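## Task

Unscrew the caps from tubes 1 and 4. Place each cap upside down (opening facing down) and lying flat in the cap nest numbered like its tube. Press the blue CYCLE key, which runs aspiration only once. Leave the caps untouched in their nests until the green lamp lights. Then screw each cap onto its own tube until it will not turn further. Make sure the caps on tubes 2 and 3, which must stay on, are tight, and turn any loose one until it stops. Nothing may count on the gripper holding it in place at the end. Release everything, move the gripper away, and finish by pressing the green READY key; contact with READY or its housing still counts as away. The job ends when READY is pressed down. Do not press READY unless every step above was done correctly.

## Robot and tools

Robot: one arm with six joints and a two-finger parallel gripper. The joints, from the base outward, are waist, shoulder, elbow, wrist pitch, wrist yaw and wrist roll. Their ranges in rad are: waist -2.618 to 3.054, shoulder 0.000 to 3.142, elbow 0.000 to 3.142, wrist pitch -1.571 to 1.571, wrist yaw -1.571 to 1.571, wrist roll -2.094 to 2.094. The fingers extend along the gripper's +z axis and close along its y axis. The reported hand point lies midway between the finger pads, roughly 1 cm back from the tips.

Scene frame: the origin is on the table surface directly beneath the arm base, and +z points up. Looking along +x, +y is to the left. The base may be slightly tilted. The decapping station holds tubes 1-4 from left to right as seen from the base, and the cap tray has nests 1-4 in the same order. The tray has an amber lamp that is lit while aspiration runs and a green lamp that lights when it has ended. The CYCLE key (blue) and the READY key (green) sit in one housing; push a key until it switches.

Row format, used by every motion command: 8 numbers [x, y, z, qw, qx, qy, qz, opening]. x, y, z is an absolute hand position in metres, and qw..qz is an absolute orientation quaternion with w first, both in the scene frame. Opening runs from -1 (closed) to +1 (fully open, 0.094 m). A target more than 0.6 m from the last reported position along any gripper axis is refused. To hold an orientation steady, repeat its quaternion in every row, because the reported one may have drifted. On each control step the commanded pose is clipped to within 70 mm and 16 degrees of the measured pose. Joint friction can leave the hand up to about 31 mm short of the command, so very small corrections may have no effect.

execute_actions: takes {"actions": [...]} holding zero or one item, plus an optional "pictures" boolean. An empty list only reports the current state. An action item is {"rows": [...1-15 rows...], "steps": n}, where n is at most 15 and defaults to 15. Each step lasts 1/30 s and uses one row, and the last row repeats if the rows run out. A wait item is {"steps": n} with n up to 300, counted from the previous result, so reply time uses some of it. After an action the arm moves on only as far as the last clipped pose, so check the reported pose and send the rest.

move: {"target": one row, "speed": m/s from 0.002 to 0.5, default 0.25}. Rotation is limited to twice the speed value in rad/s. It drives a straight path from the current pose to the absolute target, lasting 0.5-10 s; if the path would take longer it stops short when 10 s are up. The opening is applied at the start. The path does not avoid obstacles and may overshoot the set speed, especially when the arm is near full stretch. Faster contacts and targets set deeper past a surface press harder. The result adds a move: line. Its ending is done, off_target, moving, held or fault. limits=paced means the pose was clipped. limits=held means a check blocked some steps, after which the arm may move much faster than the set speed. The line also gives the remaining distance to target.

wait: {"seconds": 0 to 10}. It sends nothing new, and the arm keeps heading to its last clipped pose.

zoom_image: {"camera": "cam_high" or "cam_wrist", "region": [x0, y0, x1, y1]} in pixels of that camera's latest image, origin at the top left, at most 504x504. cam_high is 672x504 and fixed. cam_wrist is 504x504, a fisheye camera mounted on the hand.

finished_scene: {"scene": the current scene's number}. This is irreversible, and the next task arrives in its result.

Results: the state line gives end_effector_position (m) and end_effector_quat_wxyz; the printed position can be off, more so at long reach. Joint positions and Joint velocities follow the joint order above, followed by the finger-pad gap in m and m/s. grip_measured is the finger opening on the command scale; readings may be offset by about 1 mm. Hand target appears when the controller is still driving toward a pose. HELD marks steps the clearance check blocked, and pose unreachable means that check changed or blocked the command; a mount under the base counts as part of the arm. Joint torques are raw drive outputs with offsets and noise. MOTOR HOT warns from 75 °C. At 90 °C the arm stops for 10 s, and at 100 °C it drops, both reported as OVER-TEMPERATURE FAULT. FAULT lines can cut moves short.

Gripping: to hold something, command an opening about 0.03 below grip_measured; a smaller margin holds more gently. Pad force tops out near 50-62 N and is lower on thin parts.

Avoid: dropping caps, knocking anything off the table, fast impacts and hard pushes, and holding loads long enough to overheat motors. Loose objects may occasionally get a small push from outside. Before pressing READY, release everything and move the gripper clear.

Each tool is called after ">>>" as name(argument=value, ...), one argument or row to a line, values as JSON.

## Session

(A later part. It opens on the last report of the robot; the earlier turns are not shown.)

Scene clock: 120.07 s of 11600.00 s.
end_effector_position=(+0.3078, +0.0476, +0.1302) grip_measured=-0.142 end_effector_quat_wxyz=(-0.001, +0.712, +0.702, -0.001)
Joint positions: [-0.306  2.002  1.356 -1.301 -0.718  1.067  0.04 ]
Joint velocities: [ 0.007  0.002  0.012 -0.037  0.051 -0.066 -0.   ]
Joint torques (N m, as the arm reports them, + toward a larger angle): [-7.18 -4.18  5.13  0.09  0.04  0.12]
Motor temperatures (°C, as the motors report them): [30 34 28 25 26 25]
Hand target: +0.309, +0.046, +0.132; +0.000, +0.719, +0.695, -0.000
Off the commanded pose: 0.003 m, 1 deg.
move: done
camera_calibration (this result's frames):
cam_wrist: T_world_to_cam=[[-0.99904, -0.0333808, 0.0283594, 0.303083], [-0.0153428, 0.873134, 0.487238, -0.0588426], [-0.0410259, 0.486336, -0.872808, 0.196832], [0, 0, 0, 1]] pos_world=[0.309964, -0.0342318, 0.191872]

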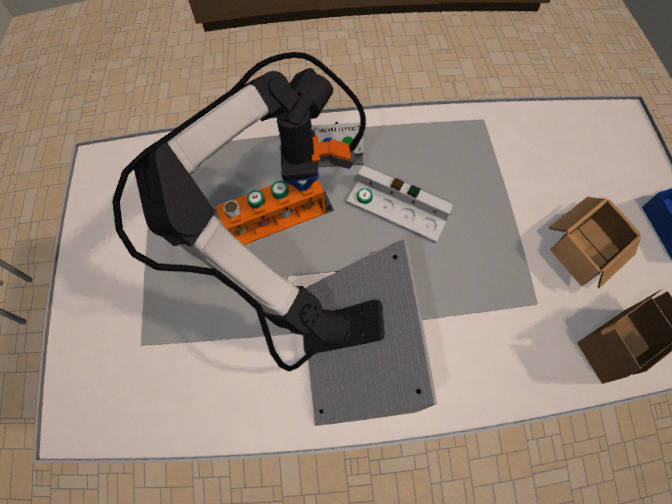

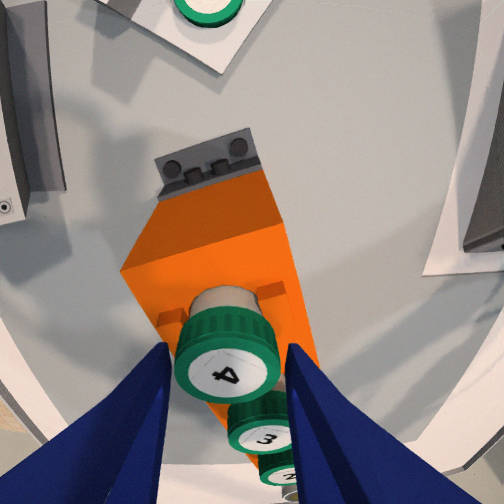

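>>> execute_actions(
  actions=[
    {"rows":[[0.309,0.046,0.1315,0,0.712,0.702,0,-0.35]],"steps":8},
  ],
  pictures=false,
)

>>> move(
  target=[0.309,0.046,0.137,0,-0.5,0.866,0,-0.35],
  speed=0.5,
)

Scene clock: 121.57 s of 11600.00 s.
end_effector_position=(+0.3078, +0.0476, +0.1302) grip_measured=-0.327 end_effector_quat_wxyz=(-0.001, +0.713, +0.701, -0.001)
Joint positions: [-0.306  2.002  1.356 -1.301 -0.718  1.07   0.032]
Joint velocities: [ 0.012  0.012 -0.022  0.007 -0.037  0.007 -0.   ]
Joint torques (N m, as the arm reports them, + toward a larger angle): [-6.88 -4.12  4.86  0.13  0.06 -0.03]
Motor temperatures (°C, as the motors report them): [30 33 28 25 26 25]
Hand target: +0.309, +0.046, +0.132; +0.000, +0.712, +0.702, -0.000
Off the commanded pose: 0.002 m, 0 deg.
Steps of this call (steps 1 to 37: nothing new was sent; steps 38 to 45: all 8 steps of this action). Readings (end_effector_position):
38: (+0.3078, +0.0476, +0.1302)
39: (+0.3078, +0.0476, +0.1302)
41: (+0.3078, +0.0476, +0.1302)
45: the state above

Scene clock: 125.20 s of 11600.00 s.
end_effector_position=(+0.3072, +0.0452, +0.1334) grip_measured=-0.327 end_effector_quat_wxyz=(-0.004, -0.499, +0.867, -0.004)
Joint positions: [-0.314  2.002  1.363 -1.309 -0.705 -1.57   0.032]
Joint velocities: [ 0.002 -0.022  0.002 -0.051 -0.037 -0.051 -0.001]
Joint torques (N m, as the arm reports them, + toward a larger angle): [-7.16 -4.05  5.62 -0.05 -0.14 -0.04]
Motor temperatures (°C, as the motors report them): [30 33 29 25 26 25]
Hand target: +0.309, +0.046, +0.137; -0.000, -0.500, +0.866, -0.000
Off the commanded pose: 0.004 m, 1 deg.
move: done
camera_calibration (this result's frames):
cam_wrist: T_world_to_cam=[[0.888059, -0.458856, 0.0283235, -0.258186], [-0.41108, -0.76499, 0.495786, 0.136184], [-0.205828, -0.451931, -0.867983, 0.293202], [0, 0, 0, 1]] pos_world=[0.345616, 0.118215, 0.194289]

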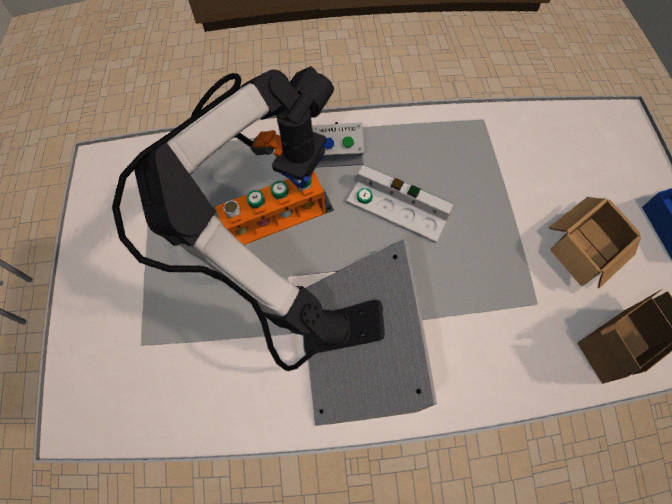

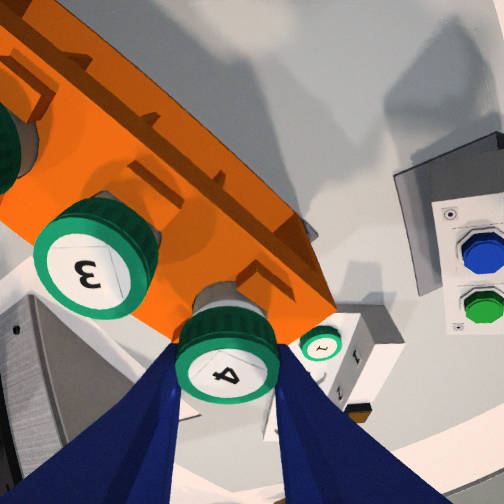

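Appears free. Lift.

>>> move(
  target=[0.309,0.045,0.165,0,-0.5,0.866,0,-0.35],
  speed=0.06,
)

Scene clock: 126.77 s of 11600.00 s.
end_effector_position=(+0.3094, +0.0481, +0.1633) grip_measured=-0.327 end_effector_quat_wxyz=(+0.005, -0.502, +0.865, -0.003)
Joint positions: [-0.37   2.012  1.467 -1.436 -0.701 -1.638  0.032]
Joint velocities: [-0.007 -0.002  0.022  0.022 -0.037  0.007 -0.002]
Joint torques (N m, as the arm reports them, + toward a larger angle): [-7.14 -3.36  5.46 -0.03  0.01 -0.04]
Motor temperatures (°C, as the motors report them): [30 33 29 25 26 25]
Hand target: +0.309, +0.045, +0.165; +0.000, -0.500, +0.866, -0.000
Off the commanded pose: 0.004 m, 1 deg.
move: done
camera_calibration (this result's frames):
cam_wrist: T_world_to_cam=[[0.890747, -0.453012, 0.0367397, -0.262127], [-0.413058, -0.773156, 0.481262, 0.127802], [-0.189612, -0.443859, -0.875806, 0.316817], [0, 0, 0, 1]] pos_world=[0.346351, 0.120687, 0.225595]

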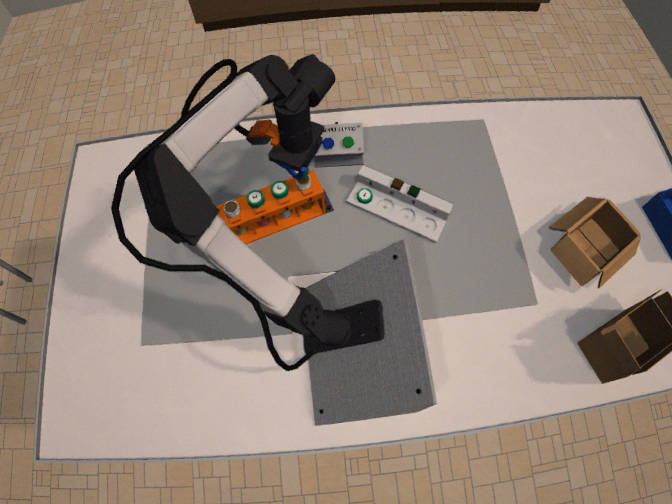

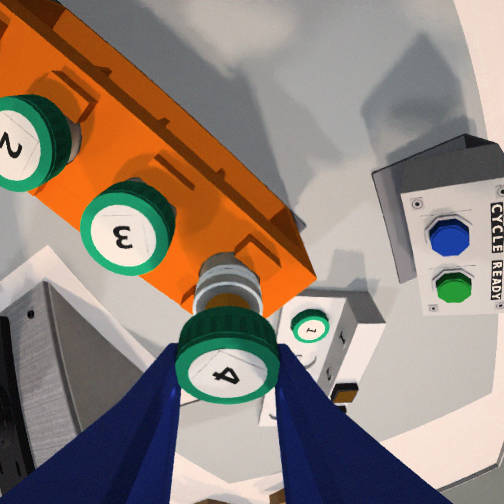

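>>> move(
  target=[0.23,-0.217,0.085,0,0.292,0.956,0,-0.35],
  speed=0.35,
)

Scene clock: 131.10 s of 11600.00 s.
end_effector_position=(+0.2285, -0.2112, +0.0842) grip_measured=-0.327 end_effector_quat_wxyz=(-0.003, +0.289, +0.957, +0.008)
Joint positions: [-0.803  2.688  1.501 -1.071 -0.471 -0.458  0.032]
Joint velocities: [-0.017  0.007  0.007  0.051 -0.081 -0.081  0.   ]
Joint torques (N m, as the arm reports them, + toward a larger angle): [-5.82 -7.41  6.23  0.36  0.03  0.12]
Motor temperatures (°C, as the motors report them): [30 33 29 25 26 25]
Hand target: +0.230, -0.219, +0.085; +0.000, +0.293, +0.956, -0.001
Off the commanded pose: 0.006 m, 1 deg.
move: done
camera_calibration (this result's frames):
cam_wrist: T_world_to_cam=[[-0.512525, -0.85858, 0.012572, -0.067568], [-0.74246, 0.450468, 0.495814, 0.264505], [-0.431359, 0.244783, -0.868338, 0.317143], [0, 0, 0, 1]] pos_world=[0.298557, -0.254795, 0.145091]

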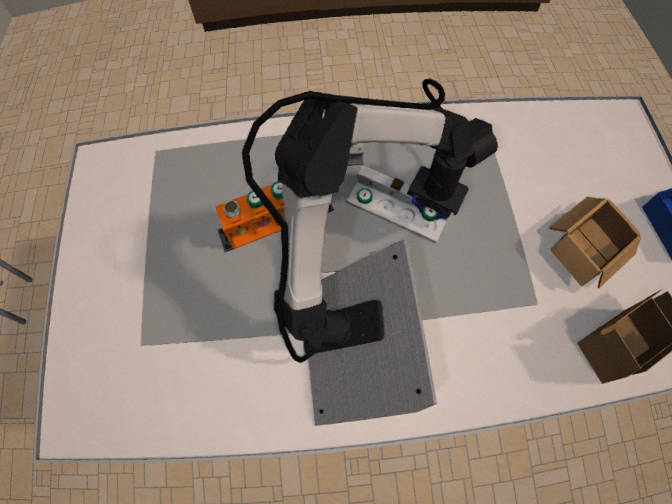

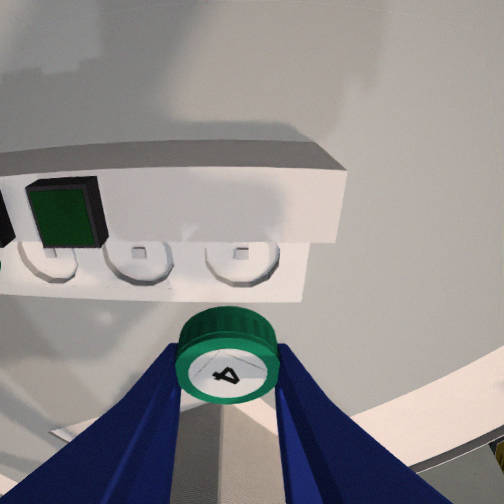

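>>> move(
  target=[0.228,-0.218,0.058,0,0.883,0.469,0,-0.35],
  speed=0.5,
)

Scene clock: 135.57 s of 11600.00 s.
end_effector_position=(+0.2292, -0.2201, +0.0652) grip_measured=-0.327 end_effector_quat_wxyz=(+0.004, +0.881, +0.474, -0.002)
Joint positions: [-0.784  2.714  1.465 -0.975 -0.471  1.14   0.032]
Joint velocities: [-0.022  0.007 -0.007 -0.037  0.007 -0.022  0.   ]
Joint torques (N m, as the arm reports them, + toward a larger angle): [-4.7  -7.75  3.57  0.4  -0.03  0.09]
Motor temperatures (°C, as the motors report them): [30 34 29 25 26 25]
Hand target: +0.228, -0.218, +0.058; -0.000, +0.883, +0.469, -0.000
Off the commanded pose: 0.008 m, 1 deg.
move: done
camera_calibration (this result's frames):
cam_wrist: T_world_to_cam=[[-0.859744, 0.510287, 0.0211516, 0.305672], [0.456527, 0.749282, 0.479749, 0.0704241], [0.228961, 0.422118, -0.877151, 0.191386], [0, 0, 0, 1]] pos_world=[0.186829, -0.289535, 0.127623]

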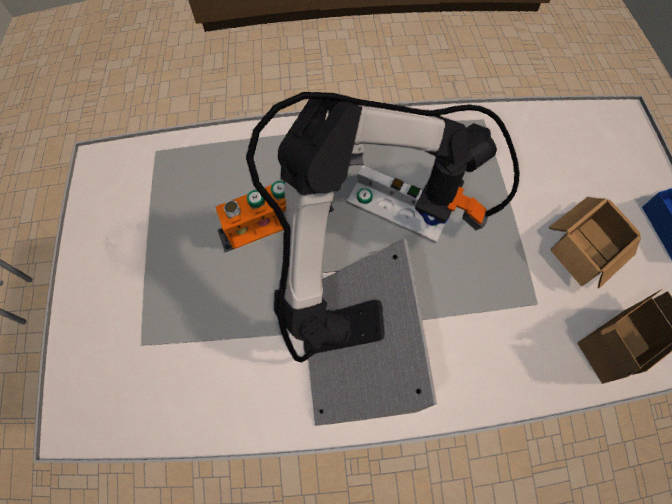

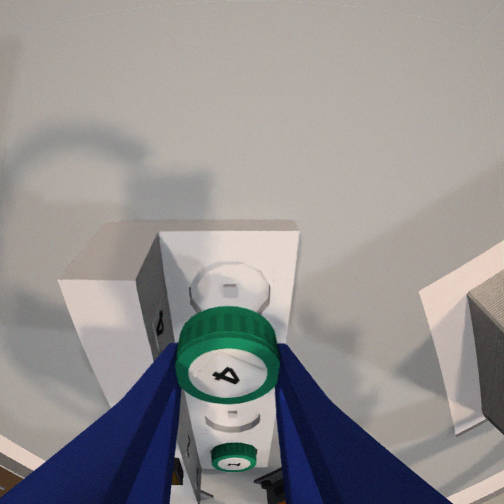

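>>> move(
  target=[0.229,-0.217,0.034,0,0.985,0.174,0,-0.35],
  speed=0.3,
)

Scene clock: 139.60 s of 11600.00 s.
end_effector_position=(+0.2304, -0.2188, +0.0419) grip_measured=-0.328 end_effector_quat_wxyz=(+0.005, +0.984, +0.179, -0.002)
Joint positions: [-0.746  2.737  1.417 -0.889 -0.491  1.8    0.032]
Joint velocities: [0.022 0.002 0.002 0.007 0.007 0.007 0.   ]
Joint torques (N m, as the arm reports them, + toward a larger angle): [-4.89 -7.37  3.51  0.43 -0.07  0.1 ]
Motor temperatures (°C, as the motors report them): [30 34 29 25 26 25]
Hand target: +0.229, -0.217, +0.034; -0.000, +0.985, +0.174, -0.000
Off the commanded pose: 0.008 m, 1 deg.
move: done
camera_calibration (this result's frames):
cam_wrist: T_world_to_cam=[[-0.396397, 0.917905, 0.0178991, 0.289086], [0.808038, 0.339564, 0.481425, -0.0905888], [0.435825, 0.205299, -0.876304, 0.0749441], [0, 0, 0, 1]] pos_world=[0.155129, -0.249978, 0.104111]

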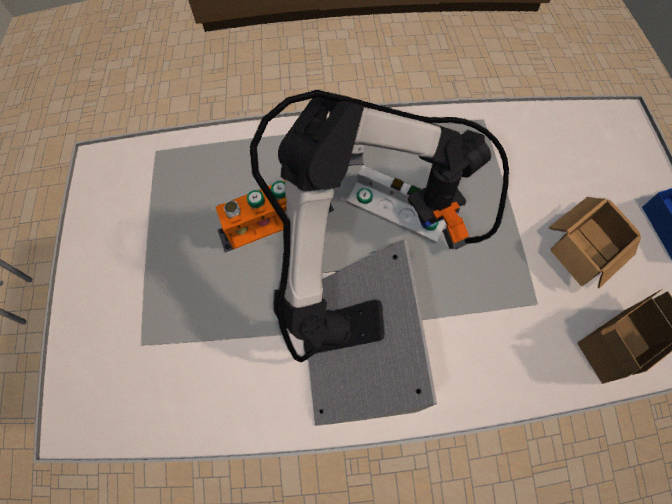

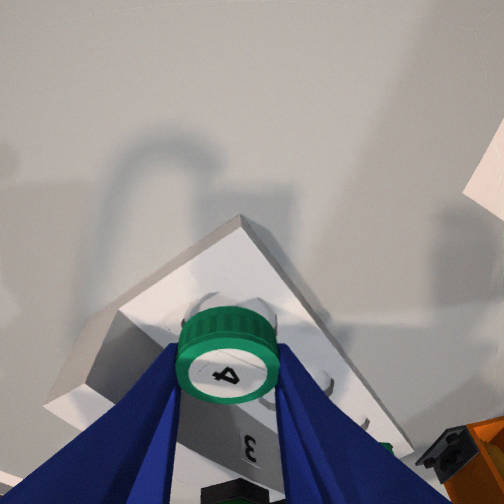

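>>> move(
  target=[0.229,-0.217,0.022,0,0.995,0.105,0,-0.35],
  speed=0.04,
)

Scene clock: 142.13 s of 11600.00 s.
end_effector_position=(+0.2278, -0.2160, +0.0326) grip_measured=-0.328 end_effector_quat_wxyz=(+0.001, +0.994, +0.105, -0.007)
Joint positions: [-0.732  2.747  1.398 -0.868 -0.494  1.955  0.032]
Joint velocities: [ 0.002  0.022 -0.032 -0.007  0.022 -0.051 -0.   ]
Joint torques (N m, as the arm reports them, + toward a larger angle): [-4.64 -7.01  3.19  0.61 -0.13  0.13]
Motor temperatures (°C, as the motors report them): [30 34 29 25 26 25]
Hand target: +0.229, -0.217, +0.022; -0.001, +0.994, +0.105, -0.000
Off the commanded pose: 0.011 m, 1 deg.
move: off_target
camera_calibration (this result's frames):
cam_wrist: T_world_to_cam=[[-0.256418, 0.966188, 0.0270283, 0.263891], [0.854028, 0.213379, 0.474453, -0.122483], [0.452644, 0.144741, -0.879866, 0.0506362], [0, 0, 0, 1]] pos_world=[0.14935, -0.236162, 0.0955329]

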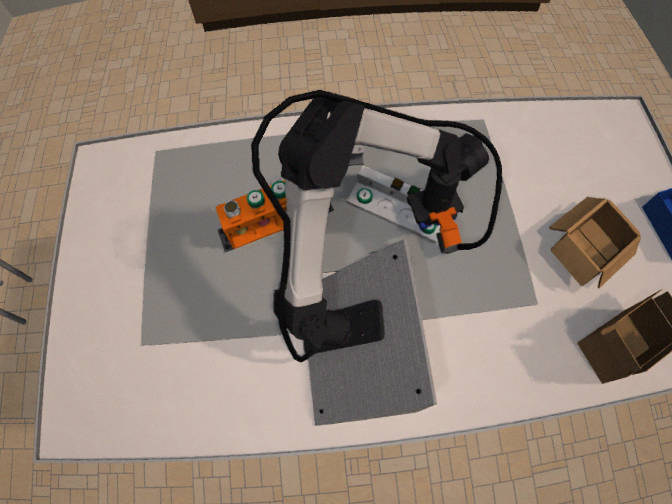

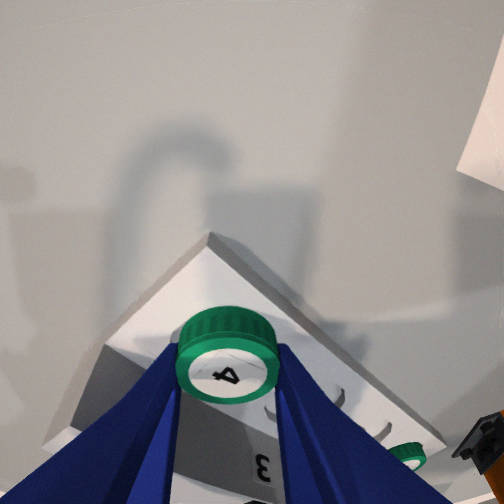

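>>> move(
  target=[0.226,-0.214,0.075,0,0.94,0.342,0,-0.35],
  speed=0.3,
)

>>> move(
  target=[0.2265,-0.2165,0.036,0,0.292,0.956,0,-0.35],
  speed=0.5,
)

Scene clock: 144.67 s of 11600.00 s.
end_effector_position=(+0.2240, -0.2117, +0.0666) grip_measured=-0.327 end_effector_quat_wxyz=(-0.006, +0.942, +0.336, +0.002)
Joint positions: [-0.79   2.697  1.442 -0.993 -0.478  1.425  0.032]
Joint velocities: [-0.002  0.002 -0.007 -0.007 -0.007 -0.037  0.   ]
Joint torques (N m, as the arm reports them, + toward a larger angle): [-6.08 -8.91  6.16 -0.01  0.12 -0.03]
Motor temperatures (°C, as the motors report them): [30 35 29 25 26 25]
Hand target: +0.225, -0.214, +0.075; +0.000, +0.940, +0.342, -0.000
Off the commanded pose: 0.009 m, 1 deg.
move: done
camera_calibration (this result's frames):
cam_wrist: T_world_to_cam=[[-0.669225, 0.742147, 0.036826, 0.302296], [0.657748, 0.568606, 0.494019, -0.0184327], [0.345695, 0.354832, -0.868671, 0.149307], [0, 0, 0, 1]] pos_world=[0.162814, -0.266846, 0.127672]

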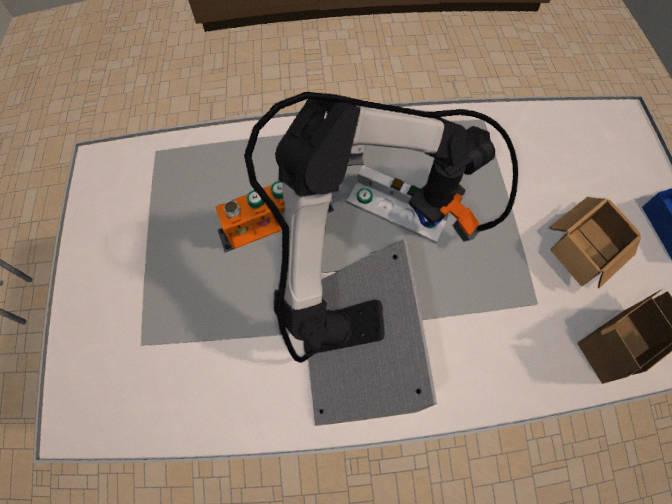

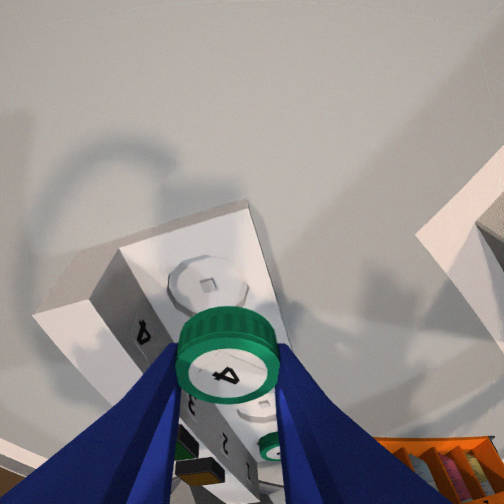

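Scene clock: 147.27 s of 11600.00 s.
end_effector_position=(+0.2286, -0.2182, +0.0444) grip_measured=-0.327 end_effector_quat_wxyz=(+0.002, +0.297, +0.955, -0.007)
Joint positions: [-0.753  2.726  1.407 -0.887 -0.487 -0.381  0.032]
Joint velocities: [-0.012  0.012 -0.007 -0.037 -0.037  0.007 -0.   ]
Joint torques (N m, as the arm reports them, + toward a larger angle): [-5.   -7.18  3.87  0.44 -0.15 -0.07]
Motor temperatures (°C, as the motors report them): [30 35 29 25 26 25]
Hand target: +0.227, -0.217, +0.036; -0.000, +0.292, +0.956, +0.000
Off the commanded pose: 0.009 m, 1 deg.
move: done
camera_calibration (this result's frames):
cam_wrist: T_world_to_cam=[[-0.527012, -0.848969, 0.0388672, -0.0688105], [-0.735488, 0.478526, 0.479656, 0.292754], [-0.425812, 0.224198, -0.876595, 0.278941], [0, 0, 0, 1]] pos_world=[0.29783, -0.261047, 0.106771]

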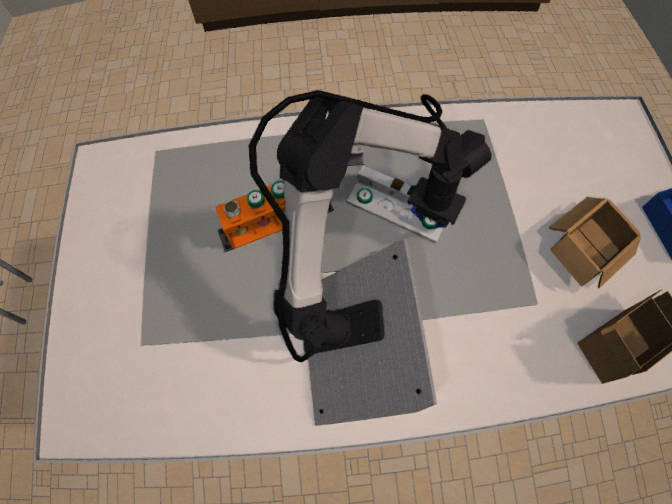

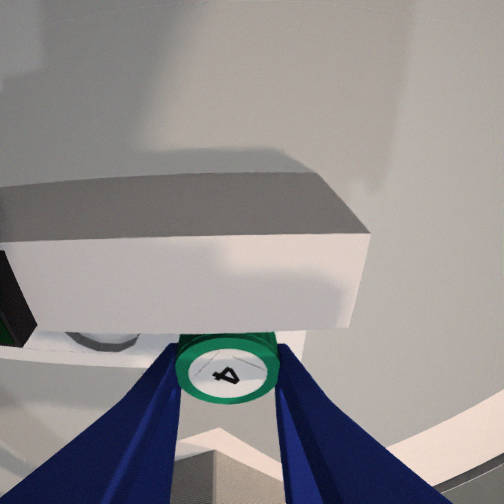

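>>> move(
  target=[0.227,-0.2165,0.020,0,0.292,0.956,0,-0.35],
  speed=0.025,
)

Scene clock: 148.97 s of 11600.00 s.
end_effector_position=(+0.2294, -0.2183, +0.0287) grip_measured=-0.327 end_effector_quat_wxyz=(+0.002, +0.288, +0.958, -0.006)
Joint positions: [-0.729  2.749  1.384 -0.832 -0.502 -0.38   0.032]
Joint velocities: [-0.012 -0.002 -0.007  0.066  0.051  0.007  0.001]
Joint torques (N m, as the arm reports them, + toward a larger angle): [-5.02 -7.24  3.42  0.5  -0.15  0.16]
Motor temperatures (°C, as the motors report them): [30 35 29 25 26 25]
Hand target: +0.227, -0.216, +0.020; -0.000, +0.292, +0.956, +0.000
Off the commanded pose: 0.009 m, 1 deg.
move: done
camera_calibration (this result's frames):
cam_wrist: T_world_to_cam=[[-0.510038, -0.859342, 0.0373318, -0.0740297], [-0.744525, 0.462794, 0.48115, 0.299465], [-0.430749, 0.21761, -0.875843, 0.265212], [0, 0, 0, 1]] pos_world=[0.299441, -0.25992, 0.0909603]

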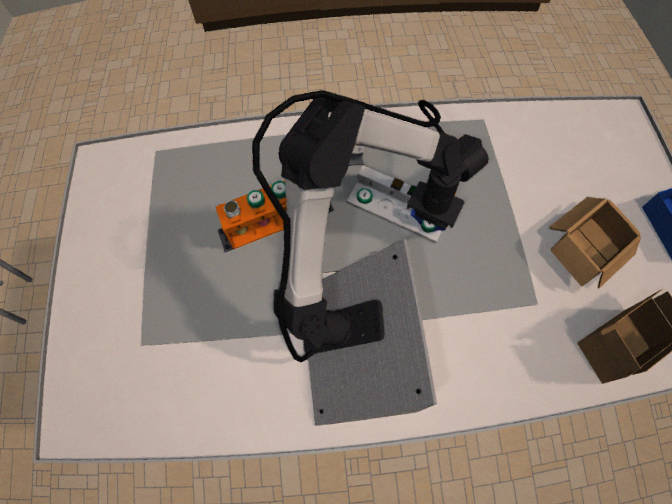

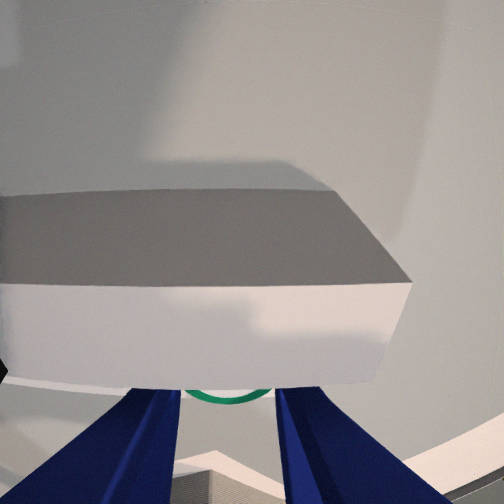

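>>> execute_actions(
  actions=[
    {"rows":[[0.228,-0.217,0.025,0,0.292,0.956,0,-0.35],[0.228,-0.217,0.025,0,0.292,0.956,0,-0.35],[0.228,-0.217,0.025,0,0.292,0.956,0,0.0]],"steps":9},
  ],
  pictures=false,
)

>>> move(
  target=[0.232,-0.219,0.10,0,0.4,0.917,0,0.0],
  speed=0.2,
)

>>> move(
  target=[0.442,-0.016,0.13,0,0.707,0.707,0,-1],
  speed=0.3,
)

Scene clock: 152.23 s of 11600.00 s.
end_effector_position=(+0.2294, -0.2183, +0.0287) grip_measured=-0.002 end_effector_quat_wxyz=(+0.002, +0.288, +0.958, -0.006)
Joint positions: [-0.729  2.749  1.384 -0.832 -0.502 -0.38   0.047]
Joint velocities: [-0.002  0.017 -0.002 -0.022 -0.022 -0.022  0.001]
Joint torques (N m, as the arm reports them, + toward a larger angle): [-5.53 -7.66  4.28  0.28 -0.1   0.06]
Motor temperatures (°C, as the motors report them): [30 35 29 25 26 25]
Hand target: +0.228, -0.217, +0.025; -0.000, +0.292, +0.956, -0.000
Off the commanded pose: 0.004 m, 1 deg.
Steps of this call (steps 1 to 89: nothing new was sent; steps 90 to 98: all 9 steps of this action). Readings (end_effector_position):
90: (+0.2294, -0.2183, +0.0287)
91: (+0.2294, -0.2183, +0.0287)
93: (+0.2294, -0.2183, +0.0287)
97: (+0.2294, -0.2183, +0.0287)
98: the state above

Scene clock: 153.70 s of 11600.00 s.
end_effector_position=(+0.2308, -0.2175, +0.0929) grip_measured=-0.002 end_effector_quat_wxyz=(-0.001, +0.395, +0.919, +0.006)
Joint positions: [-0.817  2.699  1.547 -1.102 -0.463 -0.24   0.047]
Joint velocities: [-0.002 -0.007 -0.002 -0.022  0.007  0.007 -0.001]
Joint torques (N m, as the arm reports them, + toward a larger angle): [-5.99 -8.95  6.33  0.05  0.01  0.13]
Motor temperatures (°C, as the motors report them): [30 36 29 25 26 25]
Hand target: +0.231, -0.219, +0.100; +0.000, +0.400, +0.916, -0.000
Off the commanded pose: 0.007 m, 1 deg.
move: done
camera_calibration (this result's frames):
cam_wrist: T_world_to_cam=[[-0.691414, -0.722277, 0.0161886, -0.00130677], [-0.623665, 0.608026, 0.49127, 0.272003], [-0.364676, 0.329575, -0.870857, 0.330466], [0, 0, 0, 1]] pos_world=[0.289248, -0.275242, 0.154183]

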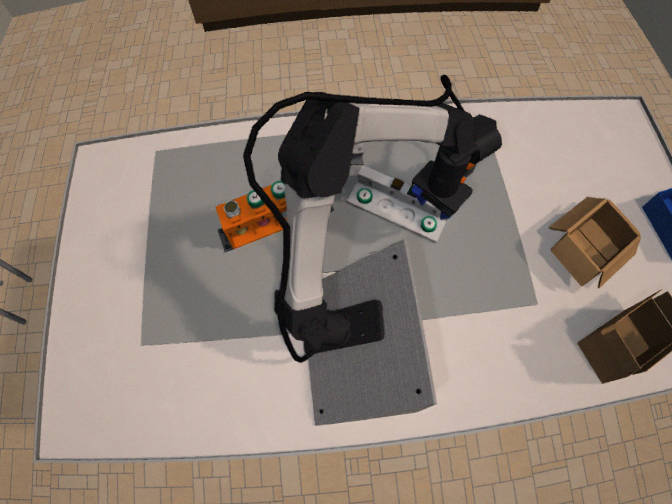

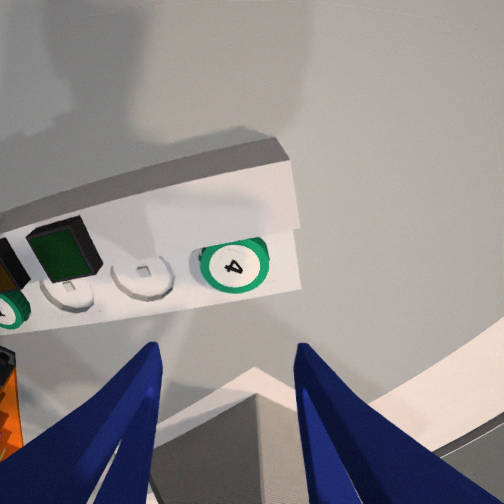

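Scene clock: 155.80 s of 11600.00 s.
end_effector_position=(+0.4423, -0.0144, +0.1300) grip_measured=-0.997 end_effector_quat_wxyz=(+0.005, +0.699, +0.715, -0.002)
Joint positions: [-0.284  2.621  2.241 -1.534 -0.719  1.066  0.   ]
Joint velocities: [-0.012 -0.017 -0.012  0.007  0.007  0.007 -0.001]
Joint torques (N m, as the arm reports them, + toward a larger angle): [-9.84 -7.53  5.44  0.02 -0.05  0.11]
Motor temperatures (°C, as the motors report them): [30 36 29 25 26 25]
Hand target: +0.442, -0.014, +0.130; -0.000, +0.706, +0.708, +0.002
Off the commanded pose: 0.002 m, 1 deg.
move: done
camera_calibration (this result's frames):
cam_wrist: T_world_to_cam=[[-0.99722, -0.0710004, 0.022631, 0.43475], [-0.0515959, 0.876967, 0.477773, 0.0147971], [-0.0537687, 0.475277, -0.878192, 0.238566], [0, 0, 0, 1]] pos_world=[0.447133, -0.095494, 0.192598]

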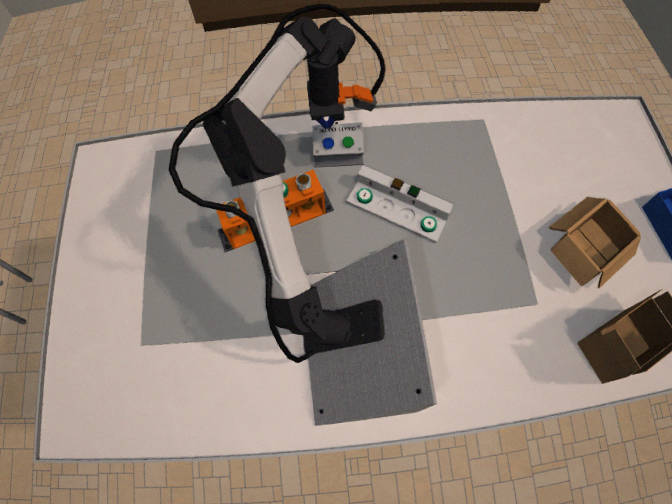

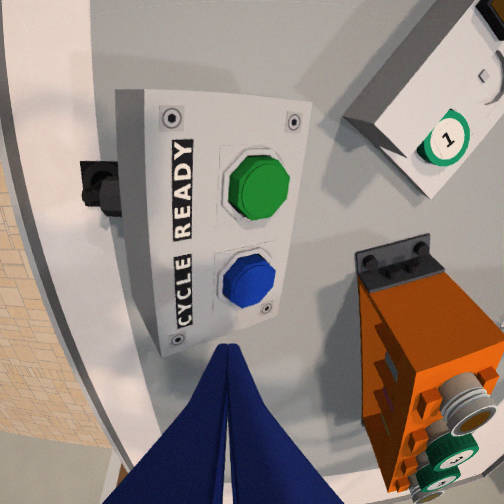

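>>> zoom_image(
  camera="cam_high",
  region=[340, 160, 460, 250],
)

>>> move(
  target=[0.428,-0.014,0.085,0,0.707,0.707,0,-1],
  speed=0.12,
)

Region (340, 160, 460, 250) of cam_high's 672x504 image, scaled by 4.200, with more detail than that image has; it fills the top 378 rows of this view, and the rest is white.

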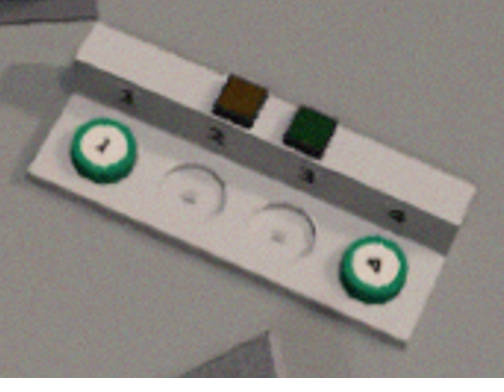

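Scene clock: 158.07 s of 11600.00 s.
end_effector_position=(+0.4238, -0.0163, +0.0850) grip_measured=-0.997 end_effector_quat_wxyz=(-0.009, +0.712, +0.702, -0.010)
Joint positions: [-0.233  2.548  1.963 -1.33  -0.73   1.137  0.   ]
Joint velocities: [ 0.002 -0.012 -0.007 -0.007  0.037  0.081  0.001]
Joint torques (N m, as the arm reports them, + toward a larger angle): [-9.03 -8.92  2.95  0.49 -0.07  0.11]
Motor temperatures (°C, as the motors report them): [30 36 29 25 26 25]
Hand target: +0.429, -0.014, +0.085; -0.001, +0.707, +0.707, -0.000
Off the commanded pose: 0.005 m, 2 deg.
move: done
camera_calibration (this result's frames):
cam_wrist: T_world_to_cam=[[-0.997941, -0.0351843, 0.05362, 0.415453], [-0.00471532, 0.874066, 0.485785, 0.0164399], [-0.0639594, 0.484532, -0.872432, 0.202966], [0, 0, 0, 1]] pos_world=[0.427657, -0.0980958, 0.146812]

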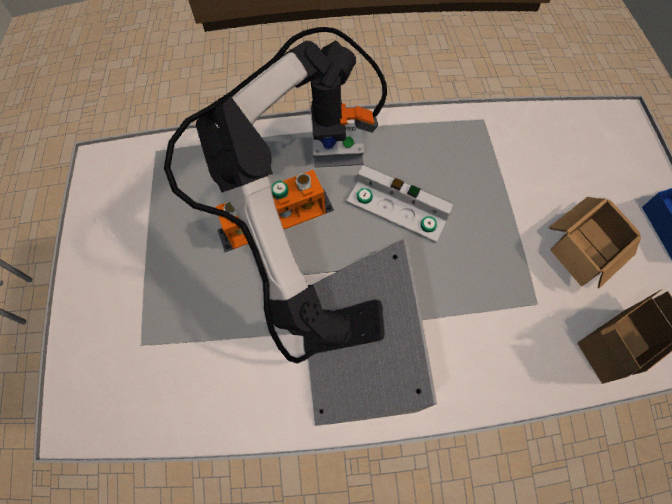

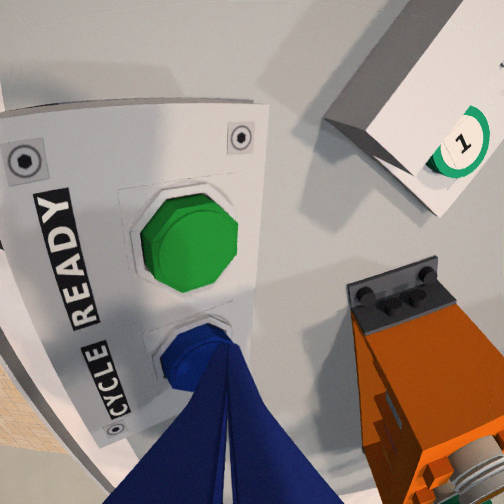

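>>> move(
  target=[0.424,-0.012,0.108,0.153,0.69,0.69,0.153,-1],
  speed=0.25,
)

Scene clock: 160.83 s of 11600.00 s.
end_effector_position=(+0.4243, -0.0145, +0.1044) grip_measured=-0.997 end_effector_quat_wxyz=(+0.151, +0.692, +0.691, +0.142)
Joint positions: [-0.293  2.146  1.273 -0.492 -0.836  1.477  0.   ]
Joint velocities: [-0.007 -0.002  0.007 -0.022 -0.051  0.051  0.   ]
Joint torques (N m, as the arm reports them, + toward a larger angle): [-8.06 -7.14  3.56  1.13 -0.09  0.12]
Motor temperatures (°C, as the motors report them): [30 36 29 25 26 25]
Hand target: +0.424, -0.012, +0.109; +0.155, +0.690, +0.691, +0.150
Off the commanded pose: 0.004 m, 1 deg.
move: done
camera_calibration (this result's frames):
cam_wrist: T_world_to_cam=[[-0.924045, -0.0494185, -0.379075, 0.428611], [-0.22033, 0.87919, 0.422468, 0.103555], [0.312401, 0.473901, -0.8233, 0.0540448], [0, 0, 0, 1]] pos_world=[0.401989, -0.0954748, 0.163222]

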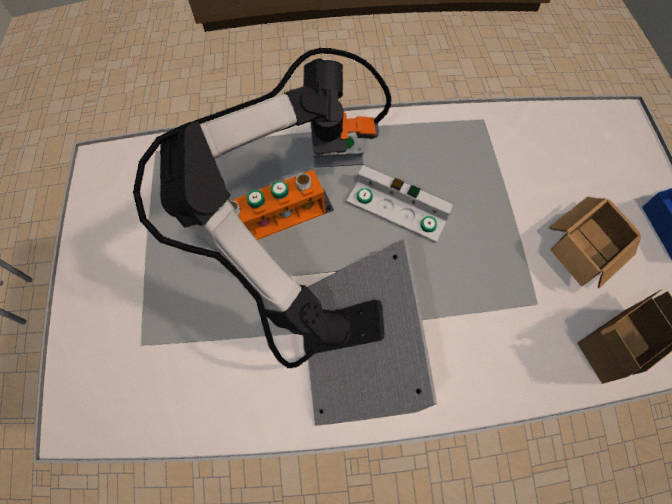

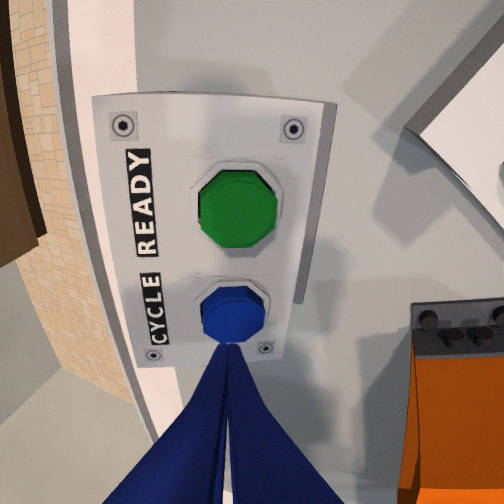

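Aligned. Press.

>>> move(
  target=[0.434,-0.014,0.078,0.153,0.69,0.69,0.153,-1],
  speed=0.03,
)

Scene clock: 162.63 s of 11600.00 s.
end_effector_position=(+0.4351, -0.0113, +0.0896) grip_measured=-0.997 end_effector_quat_wxyz=(+0.158, +0.688, +0.691, +0.154)
Joint positions: [-0.255  2.16   1.236 -0.358 -0.837  1.559  0.   ]
Joint velocities: [-0.017 -0.012  0.002  0.022  0.022  0.081  0.   ]
Joint torques (N m, as the arm reports them, + toward a larger angle): [-6.45 -4.72  3.49  1.36 -0.01  0.08]
Motor temperatures (°C, as the motors report them): [30 36 29 25 26 25]
Hand target: +0.434, -0.014, +0.078; +0.153, +0.690, +0.690, +0.153
Off the commanded pose: 0.012 m, 1 deg.
move: off_target
camera_calibration (this result's frames):
cam_wrist: T_world_to_cam=[[-0.91243, -0.0536242, -0.405704, 0.430417], [-0.238644, 0.875083, 0.421046, 0.117436], [0.332447, 0.480993, -0.811249, 0.0272073], [0, 0, 0, 1]] pos_world=[0.411706, -0.0927718, 0.147248]

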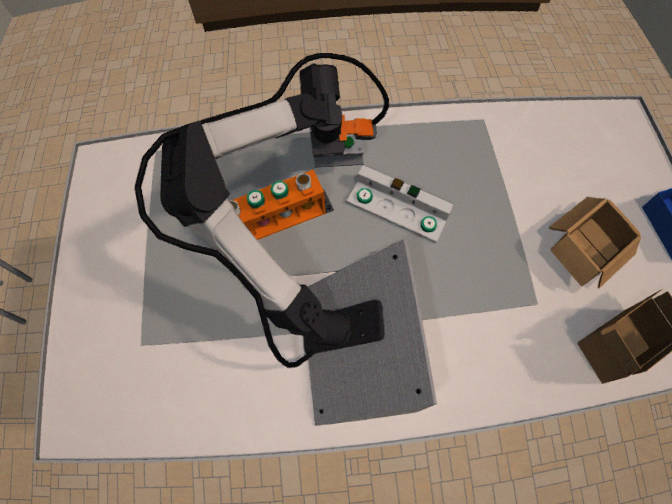

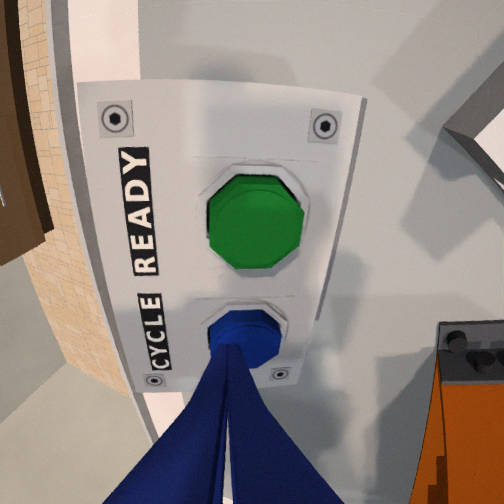

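>>> move(
  target=[0.432,-0.016,0.068,0.153,0.69,0.69,0.153,-1],
  speed=0.03,
)

Scene clock: 164.30 s of 11600.00 s.
end_effector_position=(+0.4366, -0.0127, +0.0864) grip_measured=-0.997 end_effector_quat_wxyz=(+0.164, +0.684, +0.692, +0.161)
Joint positions: [-0.252  2.16   1.208 -0.297 -0.838  1.579  0.   ]
Joint velocities: [-0.007  0.012 -0.017 -0.037 -0.066  0.037  0.   ]
Joint torques (N m, as the arm reports them, + toward a larger angle): [-5.72 -4.27  3.09  1.3   0.08  0.1 ]
Motor temperatures (°C, as the motors report them): [30 36 29 25 26 25]
Hand target: +0.432, -0.016, +0.068; +0.153, +0.690, +0.690, +0.153
Off the commanded pose: 0.019 m, 2 deg.
move: off_target
camera_calibration (this result's frames):
cam_wrist: T_world_to_cam=[[-0.903805, -0.0607669, -0.423609, 0.428102], [-0.253644, 0.873326, 0.415892, 0.12735], [0.344676, 0.483331, -0.80473, 0.0189606], [0, 0, 0, 1]] pos_world=[0.412687, -0.0943679, 0.143642]

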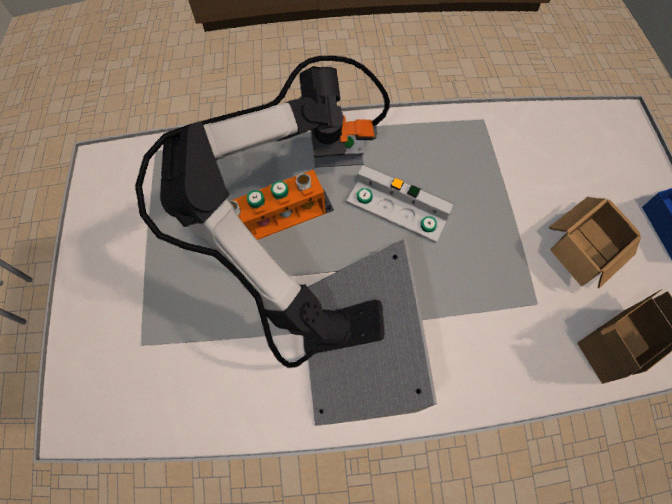

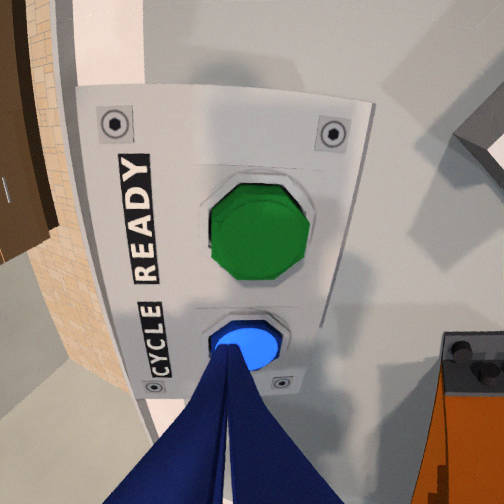

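>>> move(
  target=[0.41,-0.02,0.125,0.08,0.6,0.79,0.08,-1],
  speed=0.3,
)

>>> move(
  target=[0.316,-0.086,0.075,0,0.292,0.956,0,0.05],
  speed=0.3,
)

Scene clock: 167.33 s of 11600.00 s.
end_effector_position=(+0.4105, -0.0154, +0.1253) grip_measured=-0.997 end_effector_quat_wxyz=(+0.083, +0.598, +0.792, +0.088)
Joint positions: [-0.346  2.278  1.572 -0.995 -0.848  0.92   0.   ]
Joint velocities: [-0.012 -0.012 -0.002 -0.007 -0.125 -0.022  0.001]
Joint torques (N m, as the arm reports them, + toward a larger angle): [-8.38 -5.48  5.96  0.43  0.04 -0.06]
Motor temperatures (°C, as the motors report them): [31 36 29 26 26 25]
Hand target: +0.409, -0.020, +0.125; +0.080, +0.601, +0.791, +0.081
Off the commanded pose: 0.005 m, 1 deg.
move: done
camera_calibration (this result's frames):
cam_wrist: T_world_to_cam=[[-0.924668, -0.316815, -0.21123, 0.398874], [-0.379447, 0.812963, 0.441714, 0.154433], [0.0317801, 0.488589, -0.871935, 0.197476], [0, 0, 0, 1]] pos_world=[0.421149, -0.0956632, 0.188225]

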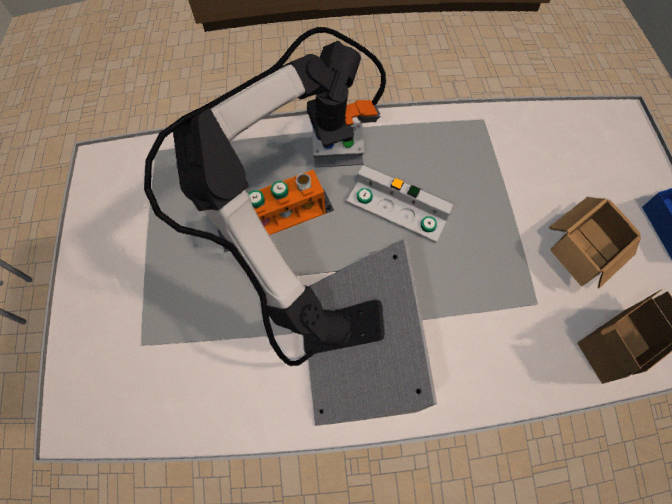

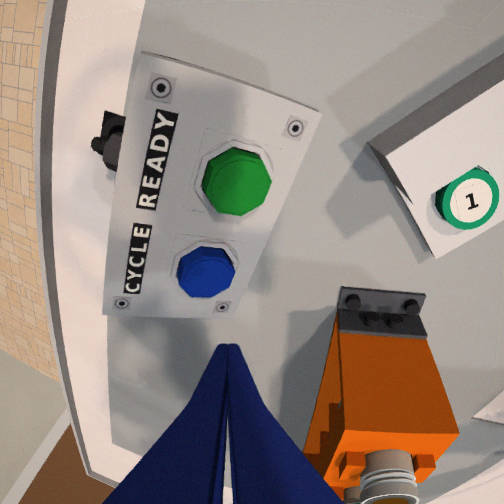

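Scene clock: 169.20 s of 11600.00 s.
end_effector_position=(+0.3244, -0.0823, +0.0781) grip_measured=+0.048 end_effector_quat_wxyz=(+0.009, +0.287, +0.958, +0.002)
Joint positions: [-0.431  2.396  1.416 -1.039 -0.677 -0.07   0.049]
Joint velocities: [-0.002 -0.022 -0.012  0.022  0.066 -0.125 -0.001]
Joint torques (N m, as the arm reports them, + toward a larger angle): [-7.97 -5.85  3.46  0.21  0.06 -0.05]
Motor temperatures (°C, as the motors report them): [31 36 29 25 26 25]
Hand target: +0.316, -0.087, +0.074; -0.001, +0.292, +0.956, +0.001
Off the commanded pose: 0.010 m, 1 deg.
move: done
camera_calibration (this result's frames):
cam_wrist: T_world_to_cam=[[-0.509511, -0.860276, 0.0179948, 0.0907112], [-0.753978, 0.456436, 0.472422, 0.286685], [-0.414627, 0.227137, -0.881189, 0.31581], [0, 0, 0, 1]] pos_world=[0.393316, -0.124549, 0.14122]

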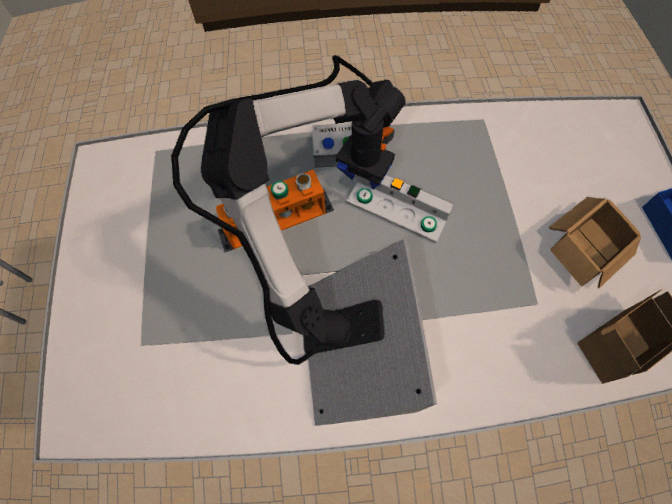

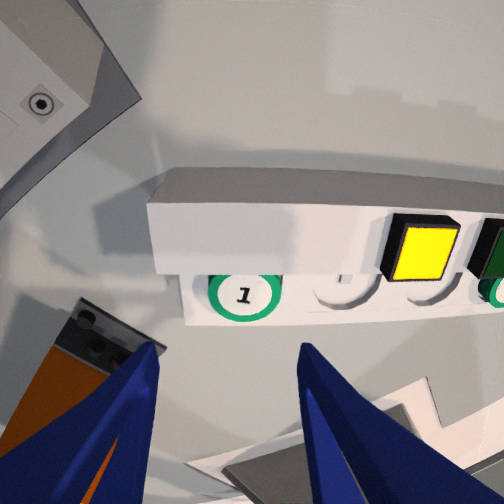

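>>> move(
  target=[0.315,-0.086,0.045,0,0.292,0.956,0,0.05],
  speed=0.08,
)

Scene clock: 171.80 s of 11600.00 s.
end_effector_position=(+0.3178, -0.0856, +0.0519) grip_measured=+0.048 end_effector_quat_wxyz=(+0.003, +0.287, +0.958, -0.005)
Joint positions: [-0.393  2.412  1.342 -0.931 -0.677 -0.033  0.049]
Joint velocities: [-0.007  0.002 -0.002 -0.051  0.007 -0.11  -0.001]
Joint torques (N m, as the arm reports them, + toward a larger angle): [-6.78 -5.72  3.23  0.41 -0.09  0.1 ]
Motor temperatures (°C, as the motors report them): [31 36 29 25 26 25]
Hand target: +0.315, -0.086, +0.045; -0.000, +0.292, +0.956, +0.000
Off the commanded pose: 0.007 m, 1 deg.
move: done
camera_calibration (this result's frames):
cam_wrist: T_world_to_cam=[[-0.508221, -0.86056, 0.0338865, 0.0837611], [-0.747094, 0.460102, 0.479747, 0.293407], [-0.428442, 0.218501, -0.876752, 0.294107], [0, 0, 0, 1]] pos_world=[0.38778, -0.127179, 0.11426]

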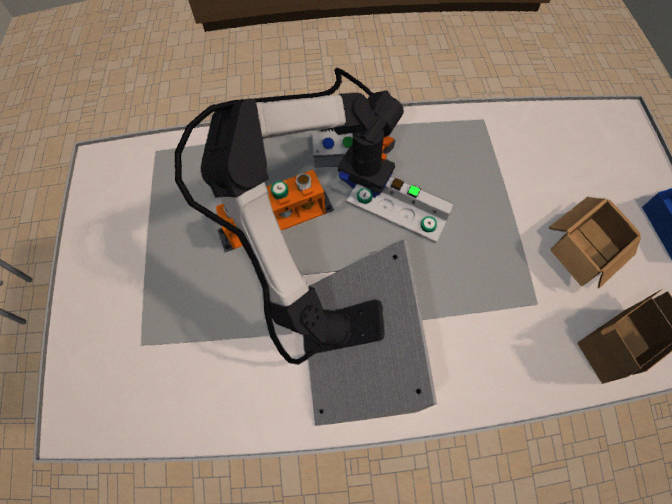

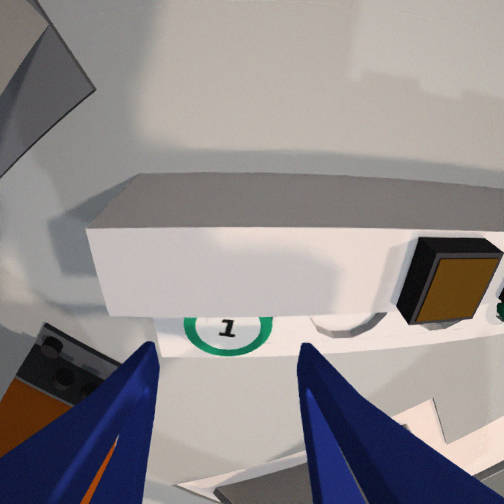

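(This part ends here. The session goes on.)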